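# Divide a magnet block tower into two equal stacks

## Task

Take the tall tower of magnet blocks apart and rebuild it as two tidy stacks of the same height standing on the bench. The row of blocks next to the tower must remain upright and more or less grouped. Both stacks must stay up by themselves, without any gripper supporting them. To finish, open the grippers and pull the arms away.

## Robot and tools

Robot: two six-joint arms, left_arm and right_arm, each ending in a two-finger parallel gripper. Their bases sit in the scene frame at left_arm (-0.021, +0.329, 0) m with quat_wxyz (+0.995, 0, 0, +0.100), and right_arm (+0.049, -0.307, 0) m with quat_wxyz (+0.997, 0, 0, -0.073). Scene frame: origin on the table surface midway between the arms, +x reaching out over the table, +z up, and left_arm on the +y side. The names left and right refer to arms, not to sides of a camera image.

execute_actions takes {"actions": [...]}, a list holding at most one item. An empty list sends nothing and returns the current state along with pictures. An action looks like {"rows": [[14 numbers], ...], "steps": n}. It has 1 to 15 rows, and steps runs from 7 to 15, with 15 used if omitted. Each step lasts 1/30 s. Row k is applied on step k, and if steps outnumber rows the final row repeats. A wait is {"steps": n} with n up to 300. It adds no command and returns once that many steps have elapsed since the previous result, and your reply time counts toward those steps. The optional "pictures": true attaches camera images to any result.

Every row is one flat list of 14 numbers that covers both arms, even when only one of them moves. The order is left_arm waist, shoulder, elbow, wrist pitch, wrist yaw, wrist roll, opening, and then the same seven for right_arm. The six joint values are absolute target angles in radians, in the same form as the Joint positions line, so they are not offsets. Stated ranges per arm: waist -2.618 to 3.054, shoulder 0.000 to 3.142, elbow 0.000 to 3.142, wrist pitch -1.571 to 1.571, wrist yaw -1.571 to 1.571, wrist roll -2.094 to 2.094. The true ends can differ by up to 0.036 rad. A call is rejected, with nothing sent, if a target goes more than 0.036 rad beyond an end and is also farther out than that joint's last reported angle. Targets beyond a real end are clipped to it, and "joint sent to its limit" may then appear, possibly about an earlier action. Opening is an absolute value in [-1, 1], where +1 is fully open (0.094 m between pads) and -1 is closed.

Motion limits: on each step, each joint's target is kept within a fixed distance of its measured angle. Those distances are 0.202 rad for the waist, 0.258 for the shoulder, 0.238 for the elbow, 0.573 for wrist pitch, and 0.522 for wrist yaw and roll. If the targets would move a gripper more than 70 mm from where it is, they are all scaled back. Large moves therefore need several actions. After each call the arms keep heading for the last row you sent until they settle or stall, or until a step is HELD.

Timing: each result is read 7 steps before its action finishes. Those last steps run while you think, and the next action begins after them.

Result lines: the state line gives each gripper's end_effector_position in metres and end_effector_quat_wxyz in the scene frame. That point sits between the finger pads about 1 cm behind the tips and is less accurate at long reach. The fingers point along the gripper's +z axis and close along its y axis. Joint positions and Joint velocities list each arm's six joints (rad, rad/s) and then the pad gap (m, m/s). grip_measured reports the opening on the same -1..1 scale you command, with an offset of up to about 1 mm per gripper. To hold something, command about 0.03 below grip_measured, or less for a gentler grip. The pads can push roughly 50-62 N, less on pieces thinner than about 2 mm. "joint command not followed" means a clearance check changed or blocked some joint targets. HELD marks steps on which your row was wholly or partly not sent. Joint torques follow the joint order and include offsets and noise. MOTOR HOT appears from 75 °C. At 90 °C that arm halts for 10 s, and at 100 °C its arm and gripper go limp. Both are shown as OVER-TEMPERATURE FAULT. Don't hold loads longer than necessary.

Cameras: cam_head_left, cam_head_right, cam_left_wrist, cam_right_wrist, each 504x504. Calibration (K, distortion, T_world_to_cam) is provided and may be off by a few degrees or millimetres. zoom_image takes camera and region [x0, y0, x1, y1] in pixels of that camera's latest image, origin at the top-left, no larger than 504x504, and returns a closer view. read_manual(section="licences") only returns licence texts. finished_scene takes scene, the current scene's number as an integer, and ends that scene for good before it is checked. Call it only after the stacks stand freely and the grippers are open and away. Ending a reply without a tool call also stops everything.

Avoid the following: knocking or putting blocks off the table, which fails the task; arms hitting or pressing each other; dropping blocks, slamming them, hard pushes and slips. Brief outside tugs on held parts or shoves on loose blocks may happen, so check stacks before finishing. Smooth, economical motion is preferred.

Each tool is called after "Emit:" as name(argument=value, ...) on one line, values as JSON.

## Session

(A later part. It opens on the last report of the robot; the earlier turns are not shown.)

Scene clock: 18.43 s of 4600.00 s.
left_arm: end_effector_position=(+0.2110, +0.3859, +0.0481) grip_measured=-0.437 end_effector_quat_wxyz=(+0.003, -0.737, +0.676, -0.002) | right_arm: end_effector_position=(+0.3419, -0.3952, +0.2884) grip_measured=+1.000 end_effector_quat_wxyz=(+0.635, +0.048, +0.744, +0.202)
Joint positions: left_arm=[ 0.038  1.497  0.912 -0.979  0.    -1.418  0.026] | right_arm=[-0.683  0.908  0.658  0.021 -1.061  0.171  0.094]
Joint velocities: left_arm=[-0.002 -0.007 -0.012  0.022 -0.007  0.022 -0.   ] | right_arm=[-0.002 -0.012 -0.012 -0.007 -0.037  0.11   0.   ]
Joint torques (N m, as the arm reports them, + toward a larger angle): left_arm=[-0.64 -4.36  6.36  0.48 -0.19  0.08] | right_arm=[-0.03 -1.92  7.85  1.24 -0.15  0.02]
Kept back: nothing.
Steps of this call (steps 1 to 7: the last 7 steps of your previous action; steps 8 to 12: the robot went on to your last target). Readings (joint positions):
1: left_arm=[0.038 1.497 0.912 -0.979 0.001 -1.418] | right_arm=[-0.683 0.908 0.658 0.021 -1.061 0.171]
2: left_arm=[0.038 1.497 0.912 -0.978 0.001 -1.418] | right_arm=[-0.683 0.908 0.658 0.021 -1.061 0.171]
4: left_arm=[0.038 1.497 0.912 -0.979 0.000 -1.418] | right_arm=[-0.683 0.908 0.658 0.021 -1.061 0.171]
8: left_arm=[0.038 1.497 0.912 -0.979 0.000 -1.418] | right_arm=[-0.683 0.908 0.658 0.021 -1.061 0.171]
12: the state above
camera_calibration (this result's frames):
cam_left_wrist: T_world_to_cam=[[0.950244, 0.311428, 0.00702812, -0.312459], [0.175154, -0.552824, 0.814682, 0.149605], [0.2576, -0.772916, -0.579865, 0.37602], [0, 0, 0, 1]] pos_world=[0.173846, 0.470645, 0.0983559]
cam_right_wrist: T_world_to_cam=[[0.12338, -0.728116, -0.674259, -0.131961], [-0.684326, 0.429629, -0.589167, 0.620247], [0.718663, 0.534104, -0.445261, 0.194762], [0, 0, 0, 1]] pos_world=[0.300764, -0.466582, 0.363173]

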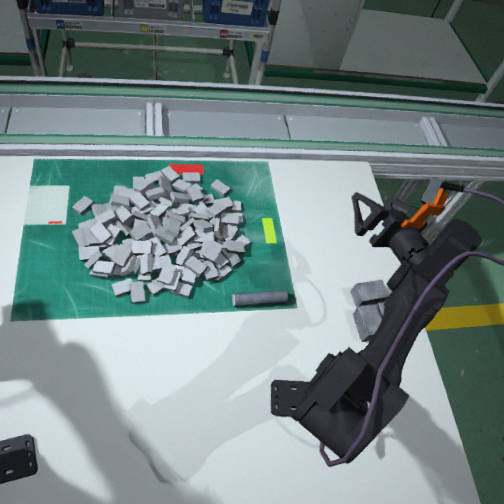

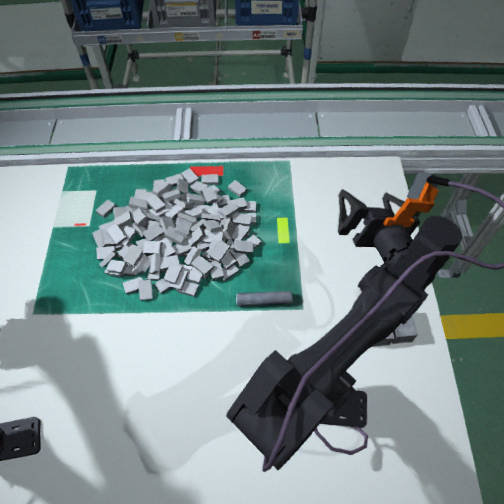

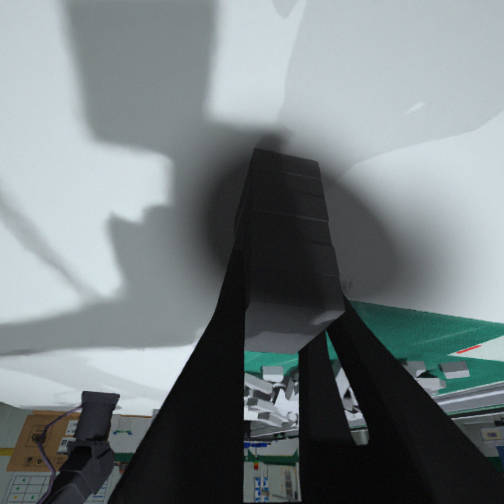

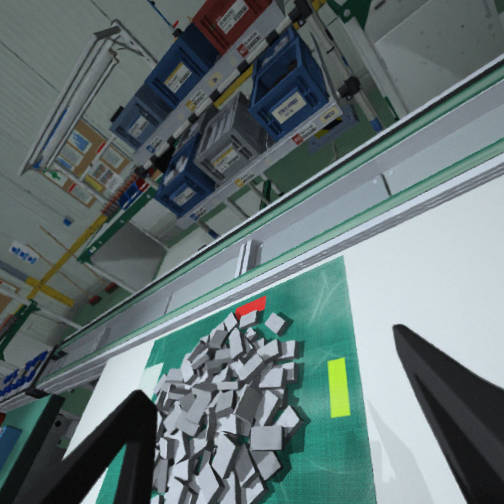

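Emit:
execute_actions(actions=[{"rows": [
[0.030,1.492,0.930,-0.979,-0.017,-1.414,-0.468,-0.683,0.908,0.658,0.021,-1.061,0.171,1],
[0.030,1.486,0.945,-0.981,-0.017,-1.416,-0.468,-0.683,0.908,0.658,0.021,-1.061,0.171,1],
[0.030,1.480,0.956,-0.992,-0.017,-1.418,-0.468,-0.683,0.908,0.658,0.021,-1.061,0.171,1],
[0.030,1.475,0.966,-1.006,-0.017,-1.418,-0.468,-0.683,0.908,0.658,0.021,-1.061,0.171,1],
[0.030,1.470,0.975,-1.021,-0.017,-1.420,-0.468,-0.683,0.908,0.658,0.021,-1.061,0.171,1],
[0.030,1.466,0.983,-1.035,-0.017,-1.422,-0.468,-0.683,0.908,0.658,0.021,-1.061,0.171,1],
[0.030,1.464,0.989,-1.046,-0.017,-1.424,-0.468,-0.683,0.908,0.658,0.021,-1.061,0.171,1],
[0.0270,1.462,0.992,-1.053,-0.017,-1.4271,-0.468,-0.683,0.908,0.658,0.021,-1.061,0.171,1],
[0.0182,1.462,0.992,-1.056,-0.017,-1.4358,-0.468,-0.683,0.908,0.658,0.021,-1.061,0.171,1],
[0.0045,1.462,0.992,-1.056,-0.017,-1.4496,-0.468,-0.683,0.908,0.658,0.021,-1.061,0.171,1],
[-0.0137,1.462,0.992,-1.056,-0.017,-1.4678,-0.468,-0.683,0.908,0.658,0.021,-1.061,0.171,1],
[-0.0356,1.462,0.992,-1.056,-0.017,-1.4898,-0.468,-0.683,0.908,0.658,0.021,-1.061,0.171,1],
[-0.0607,1.462,0.992,-1.056,-0.017,-1.5149,-0.468,-0.683,0.908,0.658,0.021,-1.061,0.171,1],
[-0.0883,1.462,0.992,-1.056,-0.017,-1.5426,-0.468,-0.683,0.908,0.658,0.021,-1.061,0.171,1],
[-0.1178,1.462,0.992,-1.056,-0.017,-1.5722,-0.468,-0.683,0.908,0.658,0.021,-1.061,0.171,1]
], "steps": 15}])

Emit:
execute_actions(actions=[{"rows": [
[-0.1486,1.462,0.992,-1.050,-0.017,-1.6030,-0.468,-0.683,0.908,0.658,0.021,-1.061,0.171,1],
[-0.1800,1.464,0.989,-1.040,-0.017,-1.6345,-0.468,-0.683,0.908,0.658,0.021,-1.061,0.171,1],
[-0.2114,1.467,0.982,-1.0278,-0.017,-1.6660,-0.468,-0.683,0.908,0.658,0.021,-1.061,0.171,1],
[-0.2422,1.472,0.970,-1.0226,-0.017,-1.6968,-0.468,-0.683,0.908,0.658,0.021,-1.061,0.171,1],
[-0.2717,1.477,0.960,-1.0144,-0.017,-1.7264,-0.468,-0.683,0.908,0.658,0.021,-1.061,0.171,1],
[-0.2993,1.4782,0.9542,-1.0038,-0.017,-1.7541,-0.468,-0.683,0.908,0.658,0.021,-1.061,0.171,1],
[-0.3244,1.4796,0.9504,-0.9911,-0.017,-1.7792,-0.468,-0.683,0.908,0.658,0.021,-1.061,0.171,1],
[-0.3463,1.4819,0.9445,-0.9769,-0.017,-1.8012,-0.468,-0.683,0.908,0.658,0.021,-1.061,0.171,1],
[-0.3645,1.4850,0.9370,-0.9614,-0.017,-1.8194,-0.468,-0.683,0.908,0.658,0.021,-1.061,0.171,1],
[-0.3782,1.4888,0.9281,-0.9453,-0.017,-1.8332,-0.468,-0.683,0.908,0.658,0.021,-1.061,0.171,1],
[-0.3870,1.4932,0.9183,-0.9290,-0.017,-1.8419,-0.468,-0.683,0.908,0.658,0.021,-1.061,0.171,1],
[-0.390,1.4982,0.9079,-0.9129,-0.017,-1.845,-0.468,-0.683,0.908,0.658,0.021,-1.061,0.171,1],
[-0.390,1.5037,0.8972,-0.8975,-0.017,-1.845,-0.468,-0.683,0.908,0.658,0.021,-1.061,0.171,1],
[-0.390,1.5095,0.8867,-0.8833,-0.017,-1.845,-0.468,-0.683,0.908,0.658,0.021,-1.061,0.171,1],
[-0.390,1.5154,0.8765,-0.8708,-0.017,-1.845,-0.468,-0.683,0.908,0.658,0.021,-1.061,0.171,1]
], "steps": 15}], pictures=true)

Emit:
execute_actions(actions=[{"rows": [
[-0.390,1.5213,0.8670,-0.8605,-0.017,-1.845,-0.468,-0.683,0.908,0.658,0.021,-1.061,0.171,1],
[-0.390,1.5269,0.8584,-0.8529,-0.017,-1.845,-0.468,-0.683,0.908,0.658,0.021,-1.061,0.171,1],
[-0.390,1.5320,0.8510,-0.8470,-0.017,-1.845,-0.468,-0.683,0.908,0.658,0.021,-1.061,0.171,1],
[-0.390,1.5362,0.8450,-0.842,-0.017,-1.845,-0.468,-0.683,0.908,0.658,0.021,-1.061,0.171,1],
[-0.390,1.5395,0.8406,-0.838,-0.017,-1.845,-0.468,-0.683,0.908,0.658,0.021,-1.061,0.171,1],
[-0.390,1.5414,0.8380,-0.834,-0.017,-1.845,-0.468,-0.683,0.908,0.658,0.021,-1.061,0.171,1],
[-0.390,1.5425,0.8365,-0.831,-0.017,-1.845,-0.468,-0.683,0.908,0.658,0.021,-1.061,0.171,1],
[-0.390,1.5437,0.8350,-0.828,-0.017,-1.845,-0.468,-0.683,0.908,0.658,0.021,-1.061,0.171,1],
[-0.390,1.5448,0.8335,-0.826,-0.017,-1.845,-0.468,-0.683,0.908,0.658,0.021,-1.061,0.171,1],
[-0.390,1.5460,0.8319,-0.826,-0.017,-1.845,-0.468,-0.683,0.908,0.658,0.021,-1.061,0.171,1],
[-0.390,1.5472,0.8304,-0.826,-0.017,-1.845,-0.468,-0.683,0.908,0.658,0.021,-1.061,0.171,1],
[-0.390,1.5484,0.8289,-0.826,-0.017,-1.845,-0.468,-0.683,0.908,0.658,0.021,-1.061,0.171,1],
[-0.390,1.5496,0.8274,-0.826,-0.017,-1.845,-0.468,-0.683,0.908,0.658,0.021,-1.061,0.171,1],
[-0.390,1.5508,0.8259,-0.826,-0.017,-1.845,-0.468,-0.683,0.908,0.658,0.021,-1.061,0.171,1],
[-0.390,1.5520,0.8245,-0.826,-0.017,-1.845,-0.468,-0.683,0.908,0.658,0.021,-1.061,0.171,1]
], "steps": 15}])

Emit:
execute_actions(actions=[{"rows": [
[-0.390,1.5532,0.8230,-0.826,-0.017,-1.845,-0.468,-0.683,0.908,0.658,0.021,-1.061,0.171,1],
[-0.390,1.5544,0.8215,-0.826,-0.017,-1.845,-0.468,-0.683,0.908,0.658,0.021,-1.061,0.171,1],
[-0.390,1.5557,0.8200,-0.826,-0.017,-1.845,-0.468,-0.683,0.908,0.658,0.021,-1.061,0.171,1],
[-0.390,1.5567,0.8188,-0.826,-0.017,-1.845,-0.468,-0.683,0.908,0.658,0.021,-1.061,0.171,1],
[-0.390,1.5573,0.8181,-0.826,-0.017,-1.845,-0.468,-0.683,0.908,0.658,0.021,-1.061,0.171,1]
], "steps": 7}])

Emit:
execute_actions(actions=[{"steps": 10}], pictures=true)

Scene clock: 26.10 s of 4600.00 s.
left_arm: end_effector_position=(+0.2161, +0.3872, +0.0567) grip_measured=-0.437 end_effector_quat_wxyz=(+0.006, -0.737, +0.676, -0.004) | right_arm: end_effector_position=(+0.3419, -0.3952, +0.2884) grip_measured=+1.000 end_effector_quat_wxyz=(+0.635, +0.048, +0.744, +0.202)
Joint positions: left_arm=[ 0.038  1.497  0.948 -1.006  0.    -1.418  0.026] | right_arm=[-0.683  0.908  0.658  0.021 -1.061  0.171  0.094]
Joint velocities: left_arm=[-0.012  0.002  0.222 -0.198 -0.051 -0.051 -0.   ] | right_arm=[-0.017 -0.022  0.007  0.022 -0.022  0.007  0.   ]
Joint torques (N m, as the arm reports them, + toward a larger angle): left_arm=[-0.94 -7.27  9.36  0.2  -0.19 -0.06] | right_arm=[-0.05 -1.97  7.85  1.23 -0.14  0.01]
Steps of this call (steps 1 to 15: the robot went on to your last target; steps 16 to 90: nothing new was sent; then 4.40 s passed at rest; steps 91 to 98: the first 8 steps of this action). Readings (joint positions):
91: left_arm=[0.038 1.497 0.912 -0.979 0.000 -1.418] | right_arm=[-0.683 0.908 0.658 0.021 -1.061 0.171]
92: left_arm=[0.038 1.497 0.912 -0.979 0.000 -1.418] | right_arm=[-0.683 0.908 0.658 0.021 -1.061 0.171]
94: left_arm=[0.038 1.497 0.916 -0.982 0.000 -1.418] | right_arm=[-0.683 0.908 0.658 0.021 -1.061 0.171]
98: the state above

Scene clock: 26.60 s of 4600.00 s.
left_arm: end_effector_position=(+0.2250, +0.3055, +0.0611) grip_measured=-0.437 end_effector_quat_wxyz=(+0.012, -0.713, +0.701, -0.009) | right_arm: end_effector_position=(+0.3419, -0.3952, +0.2884) grip_measured=+1.000 end_effector_quat_wxyz=(+0.635, +0.048, +0.744, +0.202)
Joint positions: left_arm=[-0.302  1.49   0.959 -1.011 -0.006 -1.689  0.026] | right_arm=[-0.683  0.908  0.658  0.021 -1.061  0.171  0.094]
Joint velocities: left_arm=[-0.74   0.012 -0.076  0.256 -0.007 -0.725  0.   ] | right_arm=[ 0.002 -0.002 -0.002  0.007 -0.007  0.037  0.   ]
Joint torques (N m, as the arm reports them, + toward a larger angle): left_arm=[ 0.01 -5.16  5.66  0.41 -0.1  -0.07] | right_arm=[-0.03 -1.97  7.88  1.24 -0.16  0.03]
Steps of this call (steps 1 to 7: the last 7 steps of your previous action; steps 8 to 15: the first 8 steps of this action). Readings (joint positions):
8: left_arm=[-0.088 1.490 0.961 -1.026 -0.009 -1.509] | right_arm=[-0.683 0.908 0.658 0.021 -1.061 0.171]
9: left_arm=[-0.119 1.490 0.961 -1.026 -0.009 -1.532] | right_arm=[-0.683 0.908 0.658 0.021 -1.061 0.171]
11: left_arm=[-0.183 1.490 0.961 -1.026 -0.008 -1.582] | right_arm=[-0.683 0.908 0.658 0.021 -1.061 0.171]
15: the state above
camera_calibration (this result's frames):
cam_left_wrist: T_world_to_cam=[[0.969005, 0.245167, 0.0303649, -0.286207], [0.117519, -0.565586, 0.816273, 0.108961], [0.217297, -0.787405, -0.576867, 0.331105], [0, 0, 0, 1]] pos_world=[0.192582, 0.392509, 0.110752]
cam_right_wrist: T_world_to_cam=[[0.12338, -0.728116, -0.674259, -0.131961], [-0.684326, 0.429629, -0.589167, 0.620247], [0.718663, 0.534104, -0.445261, 0.194762], [0, 0, 0, 1]] pos_world=[0.300764, -0.466582, 0.363173]

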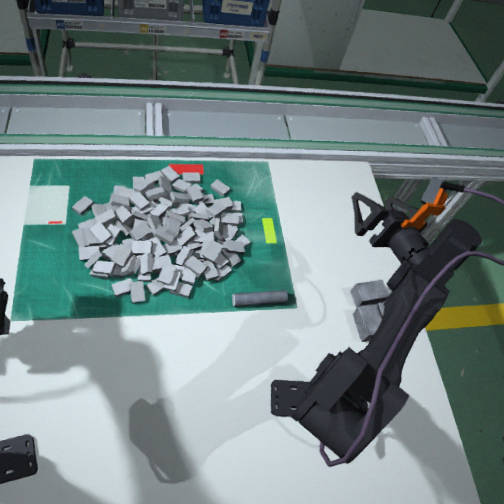

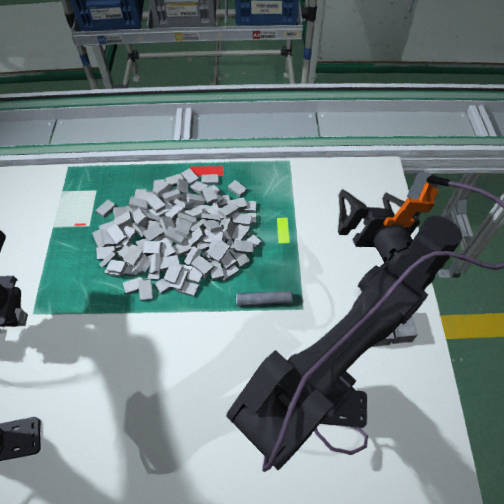

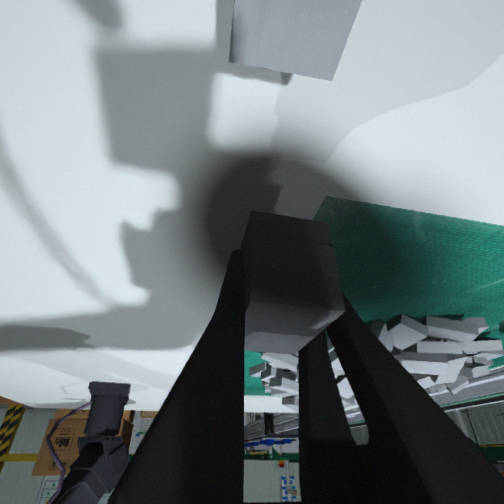

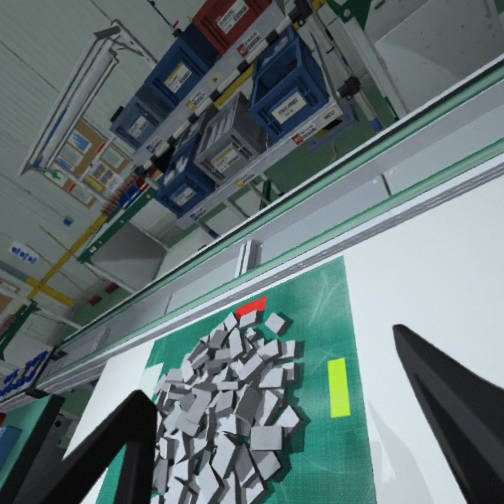

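Scene clock: 27.10 s of 4600.00 s.
left_arm: end_effector_position=(+0.2139, +0.2859, +0.0203) grip_measured=-0.437 end_effector_quat_wxyz=(+0.002, -0.734, +0.679, -0.000) | right_arm: end_effector_position=(+0.3419, -0.3952, +0.2884) grip_measured=+1.000 end_effector_quat_wxyz=(+0.635, +0.048, +0.744, +0.202)
Joint positions: left_arm=[-0.386  1.546  0.837 -0.86  -0.003 -1.834  0.026] | right_arm=[-0.683  0.908  0.658  0.021 -1.061  0.171  0.094]
Joint velocities: left_arm=[-0.027  0.046 -0.071  0.168  0.007 -0.037 -0.   ] | right_arm=[-0.002 -0.012  0.012  0.022 -0.022  0.007  0.   ]
Joint torques (N m, as the arm reports them, + toward a larger angle): left_arm=[-0.4  -5.09  6.41  0.58 -0.14 -0.05] | right_arm=[-0.01 -1.93  7.86  1.23 -0.14  0.02]
Steps of this call (steps 1 to 7: the last 7 steps of your previous action; steps 8 to 15: the first 8 steps of this action). Readings (joint positions):
8: left_arm=[-0.386 1.509 0.889 -0.913 -0.003 -1.812] | right_arm=[-0.683 0.908 0.658 0.021 -1.061 0.171]
9: left_arm=[-0.386 1.516 0.878 -0.901 -0.003 -1.817] | right_arm=[-0.683 0.908 0.658 0.021 -1.061 0.171]
11: left_arm=[-0.386 1.529 0.859 -0.883 -0.003 -1.825] | right_arm=[-0.683 0.908 0.658 0.021 -1.061 0.171]
15: the state above

Scene clock: 27.33 s of 4600.00 s.
left_arm: end_effector_position=(+0.2186, +0.2850, +0.0193) grip_measured=-0.437 end_effector_quat_wxyz=(+0.007, -0.735, +0.678, -0.009) | right_arm: end_effector_position=(+0.3419, -0.3952, +0.2884) grip_measured=+1.000 end_effector_quat_wxyz=(+0.635, +0.048, +0.744, +0.202)
Joint positions: left_arm=[-0.386  1.547  0.834 -0.835 -0.003 -1.838  0.026] | right_arm=[-0.683  0.908  0.658  0.021 -1.061  0.171  0.094]
Joint velocities: left_arm=[-0.002  0.007 -0.002  0.066 -0.022 -0.022 -0.001] | right_arm=[ 0.012 -0.007 -0.017 -0.051  0.007  0.037  0.   ]
Joint torques (N m, as the arm reports them, + toward a larger angle): left_arm=[-0.34 -4.48  5.29  0.49 -0.13 -0.07] | right_arm=[-0.01 -1.95  7.86  1.22 -0.15  0.03]
Kept back: the last 7 steps of this action.
Steps of this call (steps 1 to 7: the last 7 steps of your previous action). Readings (joint positions):
1: left_arm=[-0.386 1.547 0.835 -0.855 -0.003 -1.835] | right_arm=[-0.683 0.908 0.658 0.021 -1.061 0.171]
2: left_arm=[-0.386 1.547 0.834 -0.851 -0.003 -1.835] | right_arm=[-0.683 0.908 0.658 0.021 -1.061 0.171]
4: left_arm=[-0.386 1.547 0.834 -0.844 -0.003 -1.837] | right_arm=[-0.683 0.908 0.658 0.021 -1.061 0.171]
7: the state above

Scene clock: 27.67 s of 4600.00 s.
left_arm: end_effector_position=(+0.2159, +0.2856, +0.0148) grip_measured=-0.437 end_effector_quat_wxyz=(+0.004, -0.736, +0.677, -0.004) | right_arm: end_effector_position=(+0.3419, -0.3952, +0.2884) grip_measured=+1.000 end_effector_quat_wxyz=(+0.635, +0.048, +0.744, +0.202)
Joint positions: left_arm=[-0.386  1.556  0.823 -0.826 -0.003 -1.839  0.026] | right_arm=[-0.683  0.908  0.658  0.021 -1.061  0.171  0.094]
Joint velocities: left_arm=[-0.002 -0.002 -0.002 -0.022 -0.051 -0.066  0.   ] | right_arm=[ 0.012 -0.007 -0.007 -0.051 -0.037 -0.051  0.   ]
Joint torques (N m, as the arm reports them, + toward a larger angle): left_arm=[-0.31 -4.73  5.68  0.46 -0.14 -0.07] | right_arm=[-0.03 -1.92  7.9   1.23 -0.15  0.03]
Kept back: nothing.
Steps of this call (steps 1 to 7: the last 7 steps of your previous action; steps 8 to 10: the robot went on to your last target). Readings (joint positions):
1: left_arm=[-0.386 1.547 0.834 -0.834 -0.003 -1.838] | right_arm=[-0.683 0.908 0.658 0.021 -1.061 0.171]
2: left_arm=[-0.386 1.547 0.834 -0.833 -0.003 -1.838] | right_arm=[-0.683 0.908 0.658 0.021 -1.061 0.171]
4: left_arm=[-0.386 1.549 0.831 -0.829 -0.003 -1.838] | right_arm=[-0.683 0.908 0.658 0.021 -1.061 0.171]
8: left_arm=[-0.386 1.556 0.823 -0.827 -0.003 -1.839] | right_arm=[-0.683 0.908 0.658 0.021 -1.061 0.171]
10: the state above
camera_calibration (this result's frames):
cam_left_wrist: T_world_to_cam=[[0.950899, 0.309268, 0.0120604, -0.285205], [0.169447, -0.552813, 0.815896, 0.12166], [0.258997, -0.773791, -0.578073, 0.277756], [0, 0, 0, 1]] pos_world=[0.178648, 0.370385, 0.0647413]
cam_right_wrist: T_world_to_cam=[[0.12338, -0.728116, -0.674259, -0.131961], [-0.684326, 0.429629, -0.589167, 0.620247], [0.718663, 0.534104, -0.445261, 0.194762], [0, 0, 0, 1]] pos_world=[0.300764, -0.466582, 0.363173]

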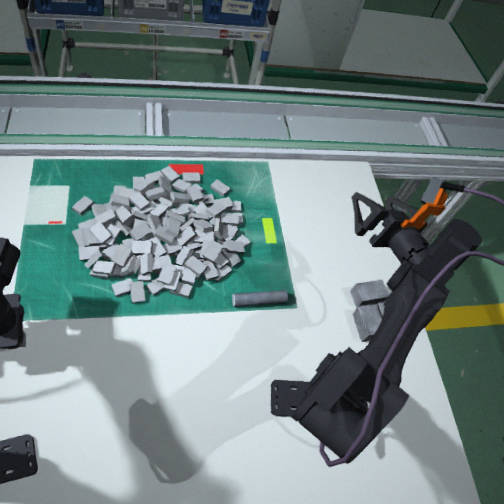

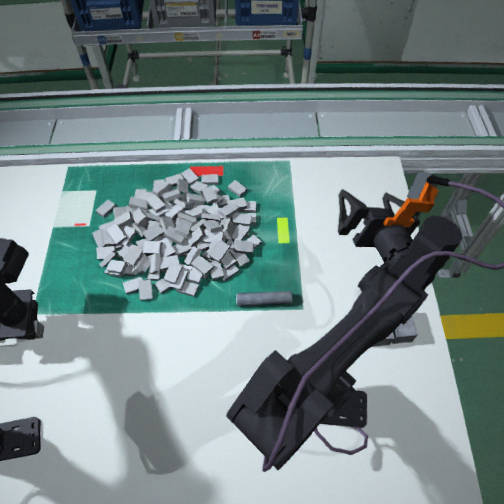

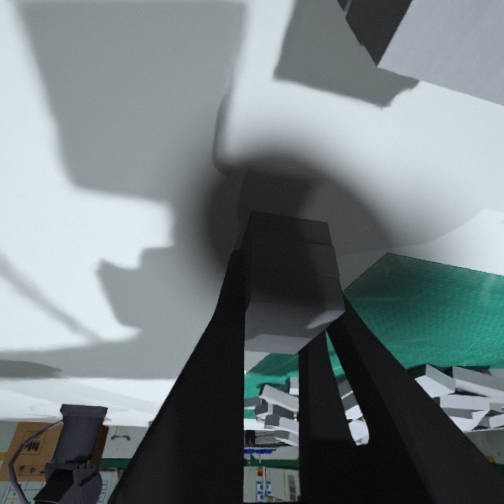

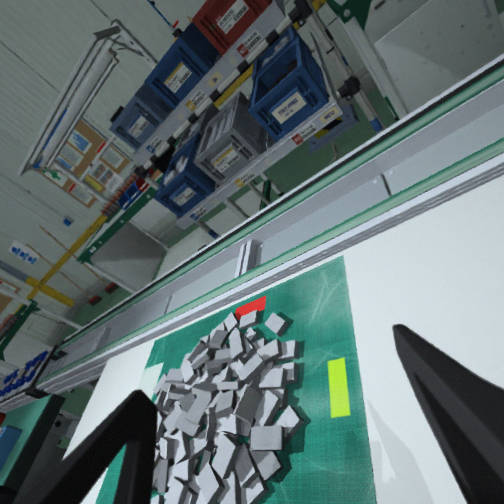

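Emit:
zoom_image(camera="cam_left_wrist", region=[200, 170, 400, 370])

Region (200, 170, 400, 370) of cam_left_wrist's 504x504 image, scaled by 2.520, with more detail than that image has.

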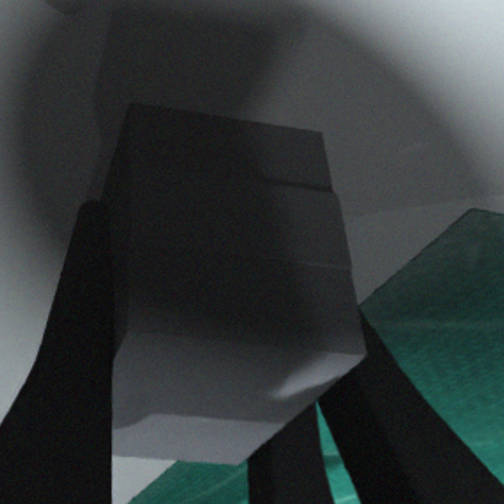

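Emit:
execute_actions(actions=[{"rows": [
[-0.388,1.553,0.825,-0.826,-0.017,-1.842,-0.468,-0.683,0.908,0.658,0.021,-1.061,0.171,1],
[-0.386,1.548,0.831,-0.826,-0.017,-1.839,-0.458,-0.683,0.908,0.658,0.021,-1.061,0.171,1],
[-0.386,1.548,0.831,-0.826,-0.017,-1.839,-0.443,-0.683,0.908,0.658,0.021,-1.061,0.171,1],
[-0.386,1.548,0.831,-0.826,-0.017,-1.839,-0.42,-0.683,0.908,0.658,0.021,-1.061,0.171,1],
[-0.386,1.548,0.831,-0.826,-0.017,-1.839,-0.36,-0.683,0.908,0.658,0.021,-1.061,0.171,1],
[-0.386,1.548,0.831,-0.826,-0.017,-1.836,-0.27,-0.683,0.908,0.658,0.021,-1.061,0.171,1],
[-0.386,1.548,0.831,-0.826,-0.017,-1.825,-0.16,-0.683,0.908,0.658,0.021,-1.061,0.171,1],
[-0.386,1.548,0.831,-0.826,-0.017,-1.770,-0.04,-0.683,0.908,0.658,0.021,-1.061,0.171,1],
[-0.386,1.548,0.831,-0.826,-0.017,-1.697,0.08,-0.683,0.908,0.658,0.021,-1.061,0.171,1],
[-0.386,1.548,0.831,-0.826,-0.017,-1.615,0.18,-0.683,0.908,0.658,0.021,-1.061,0.171,1],
[-0.386,1.548,0.831,-0.826,-0.017,-1.526,0.26,-0.683,0.908,0.658,0.021,-1.061,0.171,1],
[-0.386,1.548,0.831,-0.826,-0.017,-1.430,0.31,-0.683,0.908,0.658,0.021,-1.061,0.171,1],
[-0.386,1.548,0.831,-0.826,-0.017,-1.330,0.32,-0.683,0.908,0.658,0.021,-1.061,0.171,1],
[-0.386,1.548,0.831,-0.826,-0.016,-1.226,0.32,-0.683,0.908,0.658,0.021,-1.061,0.171,1],
[-0.386,1.548,0.831,-0.826,-0.015,-1.120,0.32,-0.683,0.908,0.658,0.021,-1.061,0.171,1]
], "steps": 15}])

Emit:
execute_actions(actions=[{"rows": [
[-0.386,1.548,0.831,-0.826,-0.014,-1.014,0.32,-0.683,0.908,0.658,0.021,-1.061,0.171,1],
[-0.386,1.548,0.831,-0.826,-0.013,-0.908,0.32,-0.683,0.908,0.658,0.021,-1.061,0.171,1],
[-0.386,1.548,0.831,-0.826,-0.012,-0.804,0.32,-0.683,0.908,0.658,0.021,-1.061,0.171,1],
[-0.386,1.548,0.831,-0.826,-0.011,-0.704,0.32,-0.683,0.908,0.658,0.021,-1.061,0.171,1],
[-0.386,1.548,0.831,-0.826,-0.010,-0.608,0.32,-0.683,0.908,0.658,0.021,-1.061,0.171,1],
[-0.386,1.548,0.831,-0.826,-0.009,-0.519,0.32,-0.683,0.908,0.658,0.021,-1.061,0.171,1],
[-0.386,1.548,0.831,-0.826,-0.008,-0.437,0.32,-0.683,0.908,0.658,0.021,-1.061,0.171,1],
[-0.386,1.548,0.831,-0.826,-0.007,-0.364,0.32,-0.683,0.908,0.658,0.021,-1.061,0.171,1],
[-0.386,1.548,0.831,-0.826,-0.007,-0.301,0.32,-0.683,0.908,0.658,0.021,-1.061,0.171,1],
[-0.386,1.548,0.831,-0.826,-0.007,-0.250,0.32,-0.683,0.908,0.658,0.021,-1.061,0.171,1],
[-0.386,1.548,0.831,-0.826,-0.007,-0.211,0.28,-0.683,0.908,0.658,0.021,-1.061,0.171,1],
[-0.386,1.548,0.831,-0.826,-0.007,-0.188,0.23,-0.683,0.908,0.658,0.021,-1.061,0.171,1],
[-0.386,1.548,0.831,-0.826,-0.007,-0.179,0.18,-0.683,0.908,0.658,0.021,-1.061,0.171,1],
[-0.386,1.548,0.831,-0.826,-0.007,-0.188,0.13,-0.683,0.908,0.658,0.021,-1.061,0.171,1],
[-0.386,1.548,0.831,-0.826,-0.007,-0.215,0.09,-0.683,0.908,0.658,0.021,-1.061,0.171,1]
], "steps": 15}])

Emit:
execute_actions(actions=[{"rows": [
[-0.386,1.548,0.831,-0.826,-0.007,-0.255,0.05,-0.683,0.908,0.658,0.021,-1.061,0.171,1],
[-0.386,1.548,0.831,-0.826,-0.007,-0.264,0.02,-0.683,0.908,0.658,0.021,-1.061,0.171,1],
[-0.386,1.548,0.831,-0.826,-0.007,-0.264,-0.005,-0.683,0.908,0.658,0.021,-1.061,0.171,1],
[-0.386,1.548,0.831,-0.826,-0.007,-0.264,-0.03,-0.683,0.908,0.658,0.021,-1.061,0.171,1],
[-0.386,1.548,0.831,-0.826,-0.007,-0.264,-0.05,-0.683,0.908,0.658,0.021,-1.061,0.171,1],
[-0.386,1.548,0.831,-0.826,-0.007,-0.264,-0.067,-0.683,0.908,0.658,0.021,-1.061,0.171,1],
[-0.386,1.548,0.831,-0.826,-0.007,-0.264,-0.083,-0.683,0.908,0.658,0.021,-1.061,0.171,1],
[-0.386,1.548,0.831,-0.826,-0.007,-0.264,-0.097,-0.683,0.908,0.658,0.021,-1.061,0.171,1],
[-0.386,1.548,0.831,-0.826,-0.007,-0.264,-0.11,-0.683,0.908,0.658,0.021,-1.061,0.171,1],
[-0.386,1.548,0.831,-0.826,-0.007,-0.264,-0.122,-0.683,0.908,0.658,0.021,-1.061,0.171,1]
], "steps": 10}])

Emit:
execute_actions(actions=[{"rows": [
[-0.386,1.548,0.831,-0.826,-0.007,-0.264,-0.133,-0.683,0.908,0.658,0.021,-1.061,0.171,1],
[-0.386,1.548,0.831,-0.826,-0.007,-0.264,-0.136,-0.683,0.908,0.658,0.021,-1.061,0.171,1],
[-0.386,1.548,0.831,-0.826,-0.007,-0.264,-0.136,-0.683,0.908,0.658,0.021,-1.061,0.171,1],
[-0.386,1.548,0.831,-0.826,-0.007,-0.264,-0.11,-0.683,0.908,0.658,0.021,-1.061,0.171,1],
[-0.386,1.543,0.836,-0.828,-0.007,-0.264,-0.08,-0.683,0.908,0.658,0.021,-1.061,0.171,1],
[-0.386,1.536,0.841,-0.840,-0.007,-0.264,-0.02,-0.683,0.908,0.658,0.021,-1.061,0.171,1],
[-0.386,1.5300,0.8466,-0.860,-0.007,-0.264,0.06,-0.683,0.908,0.658,0.021,-1.061,0.171,1],
[-0.386,1.5273,0.8511,-0.8827,-0.007,-0.264,0.13,-0.683,0.908,0.658,0.021,-1.061,0.171,1],
[-0.386,1.5232,0.8581,-0.9004,-0.007,-0.264,0.17,-0.683,0.908,0.658,0.021,-1.061,0.171,1],
[-0.386,1.5179,0.8670,-0.9198,-0.007,-0.264,0.18,-0.683,0.908,0.658,0.021,-1.061,0.171,1]
], "steps": 10}], pictures=true)

Emit:
execute_actions(actions=[{"rows": [
[-0.386,1.5118,0.8774,-0.940,-0.007,-0.264,0.18,-0.683,0.908,0.658,0.021,-1.061,0.171,1],
[-0.386,1.5050,0.8887,-0.9602,-0.007,-0.264,0.18,-0.683,0.908,0.658,0.021,-1.061,0.171,1],
[-0.386,1.4980,0.9005,-0.9796,-0.007,-0.264,0.18,-0.683,0.908,0.658,0.021,-1.061,0.171,1],
[-0.386,1.4910,0.9123,-0.9973,-0.007,-0.264,0.18,-0.683,0.908,0.658,0.021,-1.061,0.171,1],
[-0.386,1.4842,0.9236,-1.0126,-0.007,-0.264,0.18,-0.683,0.908,0.658,0.021,-1.061,0.171,1],
[-0.385,1.4781,0.9340,-1.0245,-0.007,-0.264,0.18,-0.683,0.908,0.658,0.021,-1.061,0.171,1],
[-0.383,1.4728,0.9429,-1.0322,-0.007,-0.260,0.18,-0.683,0.908,0.658,0.021,-1.061,0.171,1],
[-0.3779,1.4687,0.9499,-1.035,-0.007,-0.2502,0.18,-0.683,0.908,0.658,0.021,-1.061,0.171,1],
[-0.3691,1.4660,0.9544,-1.035,-0.007,-0.2363,0.18,-0.683,0.908,0.658,0.021,-1.061,0.171,1],
[-0.3551,1.465,0.957,-1.035,-0.006,-0.2180,0.18,-0.683,0.908,0.658,0.021,-1.061,0.171,1],
[-0.3367,1.465,0.957,-1.035,-0.006,-0.1959,0.18,-0.683,0.908,0.658,0.021,-1.061,0.171,1],
[-0.3144,1.465,0.957,-1.035,-0.005,-0.1706,0.18,-0.683,0.908,0.658,0.021,-1.061,0.171,1],
[-0.2890,1.465,0.957,-1.035,-0.005,-0.1428,0.18,-0.683,0.908,0.658,0.021,-1.061,0.171,1],
[-0.2610,1.465,0.957,-1.035,-0.004,-0.1131,0.18,-0.683,0.908,0.658,0.021,-1.061,0.171,1],
[-0.2310,1.465,0.957,-1.035,-0.004,-0.0821,0.18,-0.683,0.908,0.658,0.021,-1.061,0.171,1]
], "steps": 15}])

Emit:
execute_actions(actions=[{"rows": [
[-0.1998,1.465,0.957,-1.035,-0.003,-0.0505,0.18,-0.683,0.908,0.658,0.021,-1.061,0.171,1],
[-0.168,1.465,0.957,-1.035,-0.003,-0.0189,0.18,-0.683,0.908,0.658,0.021,-1.061,0.171,1],
[-0.1362,1.465,0.957,-1.035,-0.003,0.0121,0.18,-0.683,0.908,0.658,0.021,-1.061,0.171,1],
[-0.1050,1.465,0.957,-1.035,-0.003,0.0418,0.18,-0.683,0.908,0.658,0.021,-1.061,0.171,1],
[-0.0750,1.465,0.957,-1.035,-0.003,0.0696,0.18,-0.683,0.908,0.658,0.021,-1.061,0.171,1],
[-0.0470,1.465,0.957,-1.035,-0.003,0.0949,0.18,-0.683,0.908,0.658,0.021,-1.061,0.171,1],
[-0.0216,1.465,0.957,-1.035,-0.003,0.1170,0.18,-0.683,0.908,0.658,0.021,-1.061,0.171,1],
[0.0007,1.465,0.957,-1.035,-0.003,0.1353,0.18,-0.683,0.908,0.658,0.021,-1.061,0.171,1],
[0.0191,1.465,0.957,-1.035,-0.003,0.1492,0.18,-0.683,0.908,0.658,0.021,-1.061,0.171,1],
[0.0331,1.465,0.957,-1.035,-0.003,0.1579,0.18,-0.683,0.908,0.658,0.021,-1.061,0.171,1],
[0.0419,1.465,0.957,-1.035,-0.003,0.161,0.18,-0.683,0.908,0.658,0.021,-1.061,0.171,1],
[0.045,1.465,0.957,-1.035,-0.003,0.161,0.18,-0.683,0.908,0.658,0.021,-1.061,0.171,1]
], "steps": 12}])

Emit:
execute_actions(actions=[{"steps": 15}], pictures=true)

Scene clock: 40.43 s of 4600.00 s.
left_arm: end_effector_position=(+0.2159, +0.2856, +0.0148) grip_measured=-0.097 end_effector_quat_wxyz=(+0.004, -0.732, +0.681, -0.004) | right_arm: end_effector_position=(+0.3419, -0.3952, +0.2884) grip_measured=+1.000 end_effector_quat_wxyz=(+0.635, +0.048, +0.744, +0.202)
Joint positions: left_arm=[-0.386  1.556  0.823 -0.826 -0.003 -1.828  0.042] | right_arm=[-0.683  0.908  0.658  0.021 -1.061  0.171  0.094]
Joint velocities: left_arm=[ 0.002  0.012  0.012  0.022 -0.081  0.271  0.109] | right_arm=[ 0.007 -0.012 -0.017  0.022 -0.022  0.022  0.   ]
Joint torques (N m, as the arm reports them, + toward a larger angle): left_arm=[ 0.03 -5.54  6.9   0.45 -0.17  0.09] | right_arm=[-0.04 -1.95  7.89  1.23 -0.15  0.02]
Steps of this call (steps 1 to 30: the robot went on to your last target; steps 31 to 90: nothing new was sent; then 9.50 s passed at rest; steps 91 to 98: the first 8 steps of this action). Readings (joint positions):
91: left_arm=[-0.386 1.556 0.823 -0.826 -0.003 -1.839] | right_arm=[-0.683 0.908 0.658 0.021 -1.061 0.171]
92: left_arm=[-0.386 1.556 0.823 -0.826 -0.003 -1.839] | right_arm=[-0.683 0.908 0.658 0.021 -1.061 0.171]
94: left_arm=[-0.386 1.556 0.823 -0.826 -0.003 -1.839] | right_arm=[-0.683 0.908 0.658 0.021 -1.061 0.171]
98: the state above

Scene clock: 40.93 s of 4600.00 s.
left_arm: end_effector_position=(+0.2159, +0.2856, +0.0148) grip_measured=+0.317 end_effector_quat_wxyz=(+0.006, -0.270, +0.963, -0.001) | right_arm: end_effector_position=(+0.3419, -0.3952, +0.2884) grip_measured=+1.000 end_effector_quat_wxyz=(+0.635, +0.048, +0.744, +0.202)
Joint positions: left_arm=[-0.386  1.556  0.823 -0.826 -0.003 -0.733  0.062] | right_arm=[-0.683  0.908  0.658  0.021 -1.061  0.171  0.094]
Joint velocities: left_arm=[ 0.012 -0.007 -0.002  0.022 -0.007  2.41  -0.   ] | right_arm=[-0.027 -0.012  0.007 -0.037  0.066 -0.037  0.   ]
Joint torques (N m, as the arm reports them, + toward a larger angle): left_arm=[-0.07 -5.49  6.83  0.48 -0.03  0.02] | right_arm=[-0.05 -1.95  7.88  1.23 -0.14  0.03]
Steps of this call (steps 1 to 7: the last 7 steps of your previous action; steps 8 to 15: the first 8 steps of this action). Readings (joint positions):
8: left_arm=[-0.386 1.556 0.823 -0.826 -0.003 -1.374] | right_arm=[-0.683 0.908 0.658 0.021 -1.061 0.171]
9: left_arm=[-0.386 1.556 0.823 -0.826 -0.003 -1.285] | right_arm=[-0.683 0.908 0.658 0.021 -1.061 0.171]
11: left_arm=[-0.386 1.556 0.823 -0.826 -0.003 -1.100] | right_arm=[-0.683 0.908 0.658 0.021 -1.061 0.171]
15: the state above

Scene clock: 41.27 s of 4600.00 s.
left_arm: end_effector_position=(+0.2159, +0.2856, +0.0148) grip_measured=+0.009 end_effector_quat_wxyz=(+0.006, -0.054, +0.999, +0.000) | right_arm: end_effector_position=(+0.3419, -0.3952, +0.2884) grip_measured=+1.000 end_effector_quat_wxyz=(+0.635, +0.048, +0.744, +0.202)
Joint positions: left_arm=[-0.386  1.556  0.823 -0.826 -0.003 -0.294  0.047] | right_arm=[-0.683  0.908  0.658  0.021 -1.061  0.171  0.094]
Joint velocities: left_arm=[ 0.022 -0.002 -0.002  0.022 -0.037  0.154 -0.024] | right_arm=[-0.017 -0.002  0.002  0.007 -0.051 -0.007  0.   ]
Joint torques (N m, as the arm reports them, + toward a larger angle): left_arm=[ 0.03 -5.38  6.86  0.47 -0.03  0.07] | right_arm=[-0.04 -1.93  7.89  1.22 -0.16  0.04]
Steps of this call (steps 1 to 7: the last 7 steps of your previous action; steps 8 to 10: the first 3 steps of this action). Readings (joint positions):
8: left_arm=[-0.386 1.556 0.823 -0.826 -0.003 -0.308] | right_arm=[-0.683 0.908 0.658 0.021 -1.061 0.171]
9: left_arm=[-0.386 1.556 0.823 -0.826 -0.003 -0.300] | right_arm=[-0.683 0.908 0.658 0.021 -1.061 0.171]
10: the state above

Scene clock: 41.60 s of 4600.00 s.
left_arm: end_effector_position=(+0.2158, +0.2856, +0.0148) grip_measured=-0.102 end_effector_quat_wxyz=(+0.006, -0.044, +0.999, +0.000) | right_arm: end_effector_position=(+0.3419, -0.3952, +0.2884) grip_measured=+1.000 end_effector_quat_wxyz=(+0.635, +0.048, +0.744, +0.202)
Joint positions: left_arm=[-0.386  1.556  0.823 -0.827 -0.003 -0.273  0.042] | right_arm=[-0.683  0.908  0.658  0.021 -1.061  0.171  0.094]
Joint velocities: left_arm=[-0.022  0.007  0.002 -0.007 -0.037  0.037 -0.   ] | right_arm=[ 0.017 -0.002  0.002  0.022  0.022  0.081  0.   ]
Joint torques (N m, as the arm reports them, + toward a larger angle): left_arm=[-0.01 -5.45  6.78  0.48 -0.02  0.05] | right_arm=[-0.05 -1.92  7.94  1.23 -0.14  0.02]
Steps of this call (steps 1 to 7: the last 7 steps of your previous action; steps 8 to 10: the first 3 steps of this action). Readings (joint positions):
8: left_arm=[-0.386 1.556 0.823 -0.827 -0.003 -0.274] | right_arm=[-0.683 0.908 0.658 0.021 -1.061 0.171]
9: left_arm=[-0.386 1.556 0.823 -0.827 -0.003 -0.274] | right_arm=[-0.683 0.908 0.658 0.021 -1.061 0.171]
10: the state above
camera_calibration (this result's frames):
cam_left_wrist: T_world_to_cam=[[0.313488, -0.949587, 0.00316913, 0.212119], [-0.560402, -0.18231, 0.807906, 0.173526], [-0.766599, -0.255045, -0.589303, 0.351179], [0, 0, 0, 1]] pos_world=[0.299961, 0.322627, 0.0660862]
cam_right_wrist: T_world_to_cam=[[0.12338, -0.728116, -0.674259, -0.131961], [-0.684326, 0.429629, -0.589167, 0.620247], [0.718663, 0.534104, -0.445261, 0.194762], [0, 0, 0, 1]] pos_world=[0.300764, -0.466582, 0.363173]

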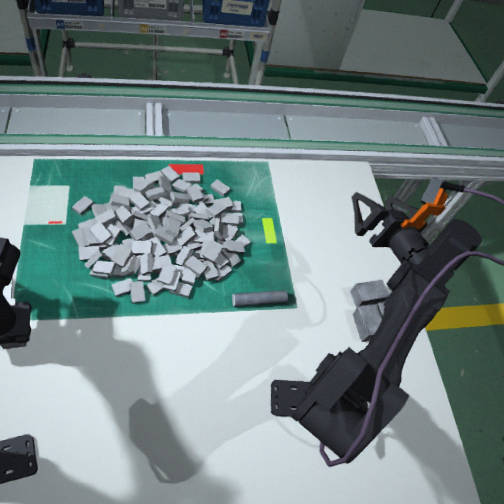

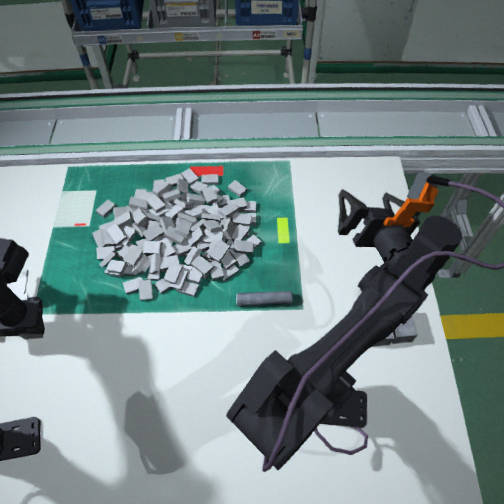

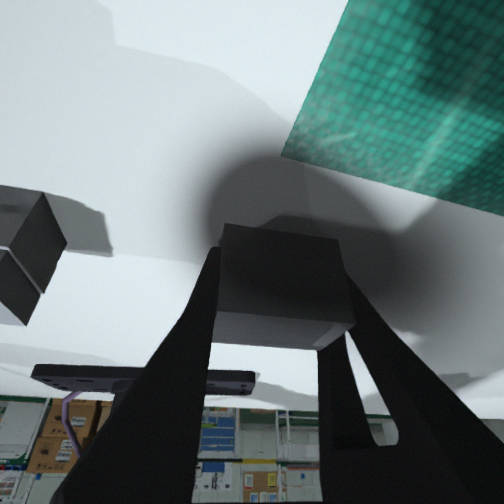

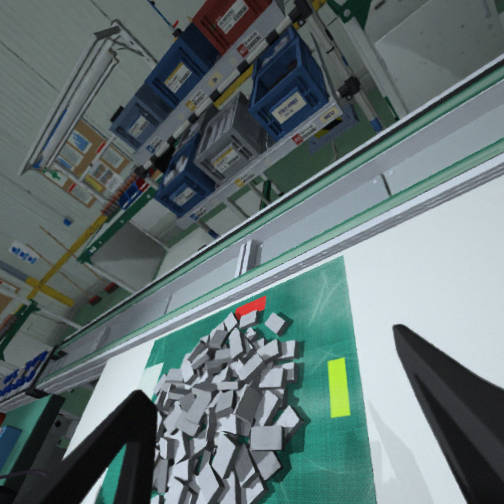

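Scene clock: 42.10 s of 4600.00 s.
left_arm: end_effector_position=(+0.2132, +0.2861, +0.0473) grip_measured=+0.177 end_effector_quat_wxyz=(+0.001, -0.041, +0.999, +0.001) | right_arm: end_effector_position=(+0.3419, -0.3952, +0.2884) grip_measured=+1.000 end_effector_quat_wxyz=(+0.635, +0.048, +0.744, +0.202)
Joint positions: left_arm=[-0.386  1.499  0.91  -0.981 -0.003 -0.267  0.055] | right_arm=[-0.683  0.908  0.658  0.021 -1.061  0.171  0.094]
Joint velocities: left_arm=[ 0.002 -0.203  0.315 -0.271  0.037  0.007 -0.001] | right_arm=[ 0.012  0.002 -0.007 -0.037  0.007 -0.051  0.   ]
Joint torques (N m, as the arm reports them, + toward a larger angle): left_arm=[ 0.66 -5.97  8.39  0.3  -0.04  0.07] | right_arm=[-0.04 -1.92  7.87  1.22 -0.15  0.02]
Steps of this call (steps 1 to 7: the last 7 steps of your previous action; steps 8 to 15: the first 8 steps of this action). Readings (joint positions):
8: left_arm=[-0.386 1.549 0.830 -0.875 -0.003 -0.271] | right_arm=[-0.683 0.908 0.658 0.021 -1.061 0.171]
9: left_arm=[-0.386 1.544 0.838 -0.892 -0.003 -0.271] | right_arm=[-0.683 0.908 0.658 0.021 -1.061 0.171]
11: left_arm=[-0.386 1.531 0.860 -0.927 -0.003 -0.270] | right_arm=[-0.683 0.908 0.658 0.021 -1.061 0.171]
15: the state above

Scene clock: 42.50 s of 4600.00 s.
left_arm: end_effector_position=(+0.2161, +0.3453, +0.0568) grip_measured=+0.177 end_effector_quat_wxyz=(+0.002, -0.058, +0.998, -0.001) | right_arm: end_effector_position=(+0.3419, -0.3952, +0.2884) grip_measured=+1.000 end_effector_quat_wxyz=(+0.635, +0.048, +0.744, +0.202)
Joint positions: left_arm=[-0.132  1.482  0.935 -1.019  0.002 -0.049  0.055] | right_arm=[-0.683  0.908  0.658  0.021 -1.061  0.171  0.094]
Joint velocities: left_arm=[ 0.877 -0.017  0.002 -0.037  0.022  0.799  0.   ] | right_arm=[-0.022 -0.007 -0.002  0.051  0.037  0.095  0.   ]
Joint torques (N m, as the arm reports them, + toward a larger angle): left_arm=[ 0.37 -5.8   8.59  0.32 -0.02  0.06] | right_arm=[ 0.   -1.95  7.89  1.23 -0.14  0.03]
Steps of this call (steps 1 to 7: the last 7 steps of your previous action; steps 8 to 12: the first 5 steps of this action). Readings (joint positions):
8: left_arm=[-0.260 1.482 0.935 -1.014 0.002 -0.153] | right_arm=[-0.683 0.908 0.658 0.021 -1.061 0.171]
9: left_arm=[-0.229 1.482 0.935 -1.016 0.002 -0.128] | right_arm=[-0.683 0.908 0.658 0.021 -1.061 0.171]
11: left_arm=[-0.164 1.482 0.935 -1.018 0.002 -0.076] | right_arm=[-0.683 0.908 0.658 0.021 -1.061 0.171]
12: the state above

Scene clock: 43.00 s of 4600.00 s.
left_arm: end_effector_position=(+0.2077, +0.3857, +0.0568) grip_measured=+0.177 end_effector_quat_wxyz=(-0.002, -0.047, +0.999, +0.001) | right_arm: end_effector_position=(+0.3419, -0.3952, +0.2884) grip_measured=+1.000 end_effector_quat_wxyz=(+0.635, +0.048, +0.744, +0.202)
Joint positions: left_arm=[ 0.039  1.482  0.935 -1.027 -0.002  0.146  0.055] | right_arm=[-0.683  0.908  0.658  0.021 -1.061  0.171  0.094]
Joint velocities: left_arm=[-0.012 -0.012 -0.002 -0.022  0.051  0.022 -0.001] | right_arm=[-0.002  0.007 -0.002 -0.066  0.007  0.051  0.   ]
Joint torques (N m, as the arm reports them, + toward a larger angle): left_arm=[ 0.51 -5.84  8.54  0.35  0.    0.04] | right_arm=[-0.04 -1.94  7.86  1.23 -0.14  0.03]
Kept back: nothing.
Steps of this call (steps 1 to 7: the last 7 steps of your previous action; steps 8 to 15: the robot went on to your last target). Readings (joint positions):
1: left_arm=[-0.101 1.482 0.935 -1.020 0.001 -0.022] | right_arm=[-0.683 0.908 0.658 0.021 -1.061 0.171]
2: left_arm=[-0.072 1.482 0.935 -1.021 0.000 0.004] | right_arm=[-0.683 0.908 0.658 0.021 -1.061 0.171]
4: left_arm=[-0.020 1.482 0.935 -1.022 -0.000 0.050] | right_arm=[-0.683 0.908 0.658 0.021 -1.061 0.171]
8: left_arm=[0.036 1.482 0.935 -1.024 -0.002 0.111] | right_arm=[-0.683 0.908 0.658 0.021 -1.061 0.171]
15: the state above
camera_calibration (this result's frames):
cam_left_wrist: T_world_to_cam=[[0.319641, -0.947538, -0.00123178, 0.307773], [-0.546838, -0.185531, 0.816423, 0.151247], [-0.77382, -0.260289, -0.577453, 0.398088], [0, 0, 0, 1]] pos_world=[0.292379, 0.423305, 0.106775]
cam_right_wrist: T_world_to_cam=[[0.12338, -0.728116, -0.674259, -0.131961], [-0.684326, 0.429629, -0.589167, 0.620247], [0.718663, 0.534104, -0.445261, 0.194762], [0, 0, 0, 1]] pos_world=[0.300764, -0.466582, 0.363173]

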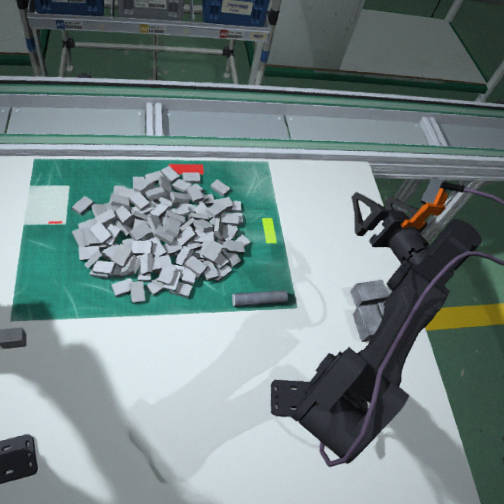

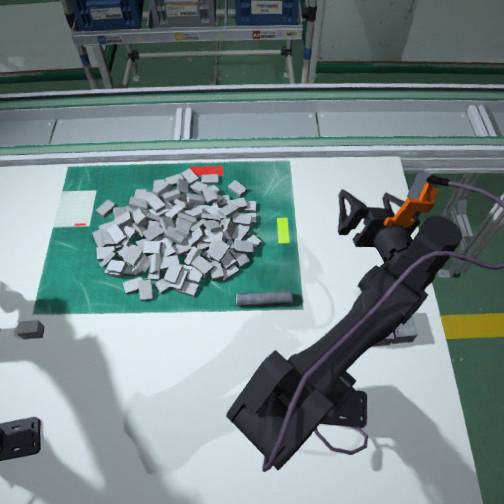

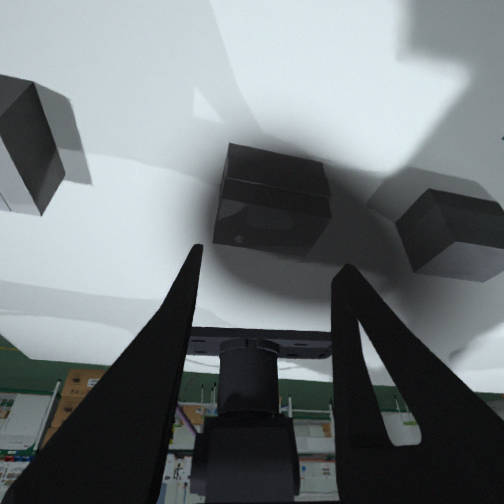

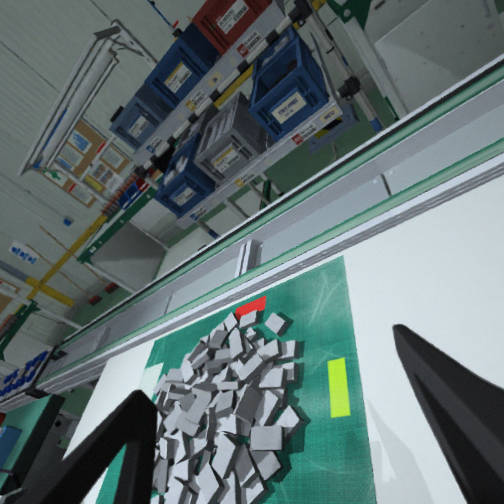

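Emit:
zoom_image(camera="cam_left_wrist", region=[180, 120, 370, 290])

Emit:
zoom_image(camera="cam_left_wrist", region=[364, 160, 504, 300])

Region (180, 120, 370, 290) of cam_left_wrist's 504x504 image, scaled by 2.653, with more detail than that image has; it fills the top 451 rows of this view, and the rest is white.

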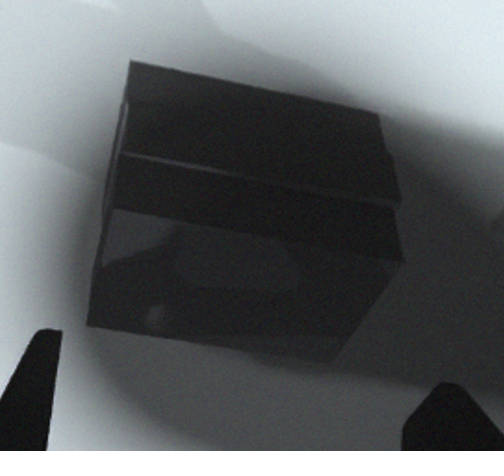

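Region (364, 160, 504, 300) of cam_left_wrist's 504x504 image, scaled by 3.600, with more detail than that image has.

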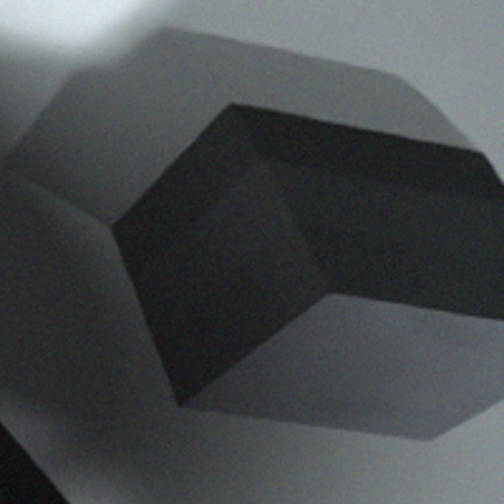

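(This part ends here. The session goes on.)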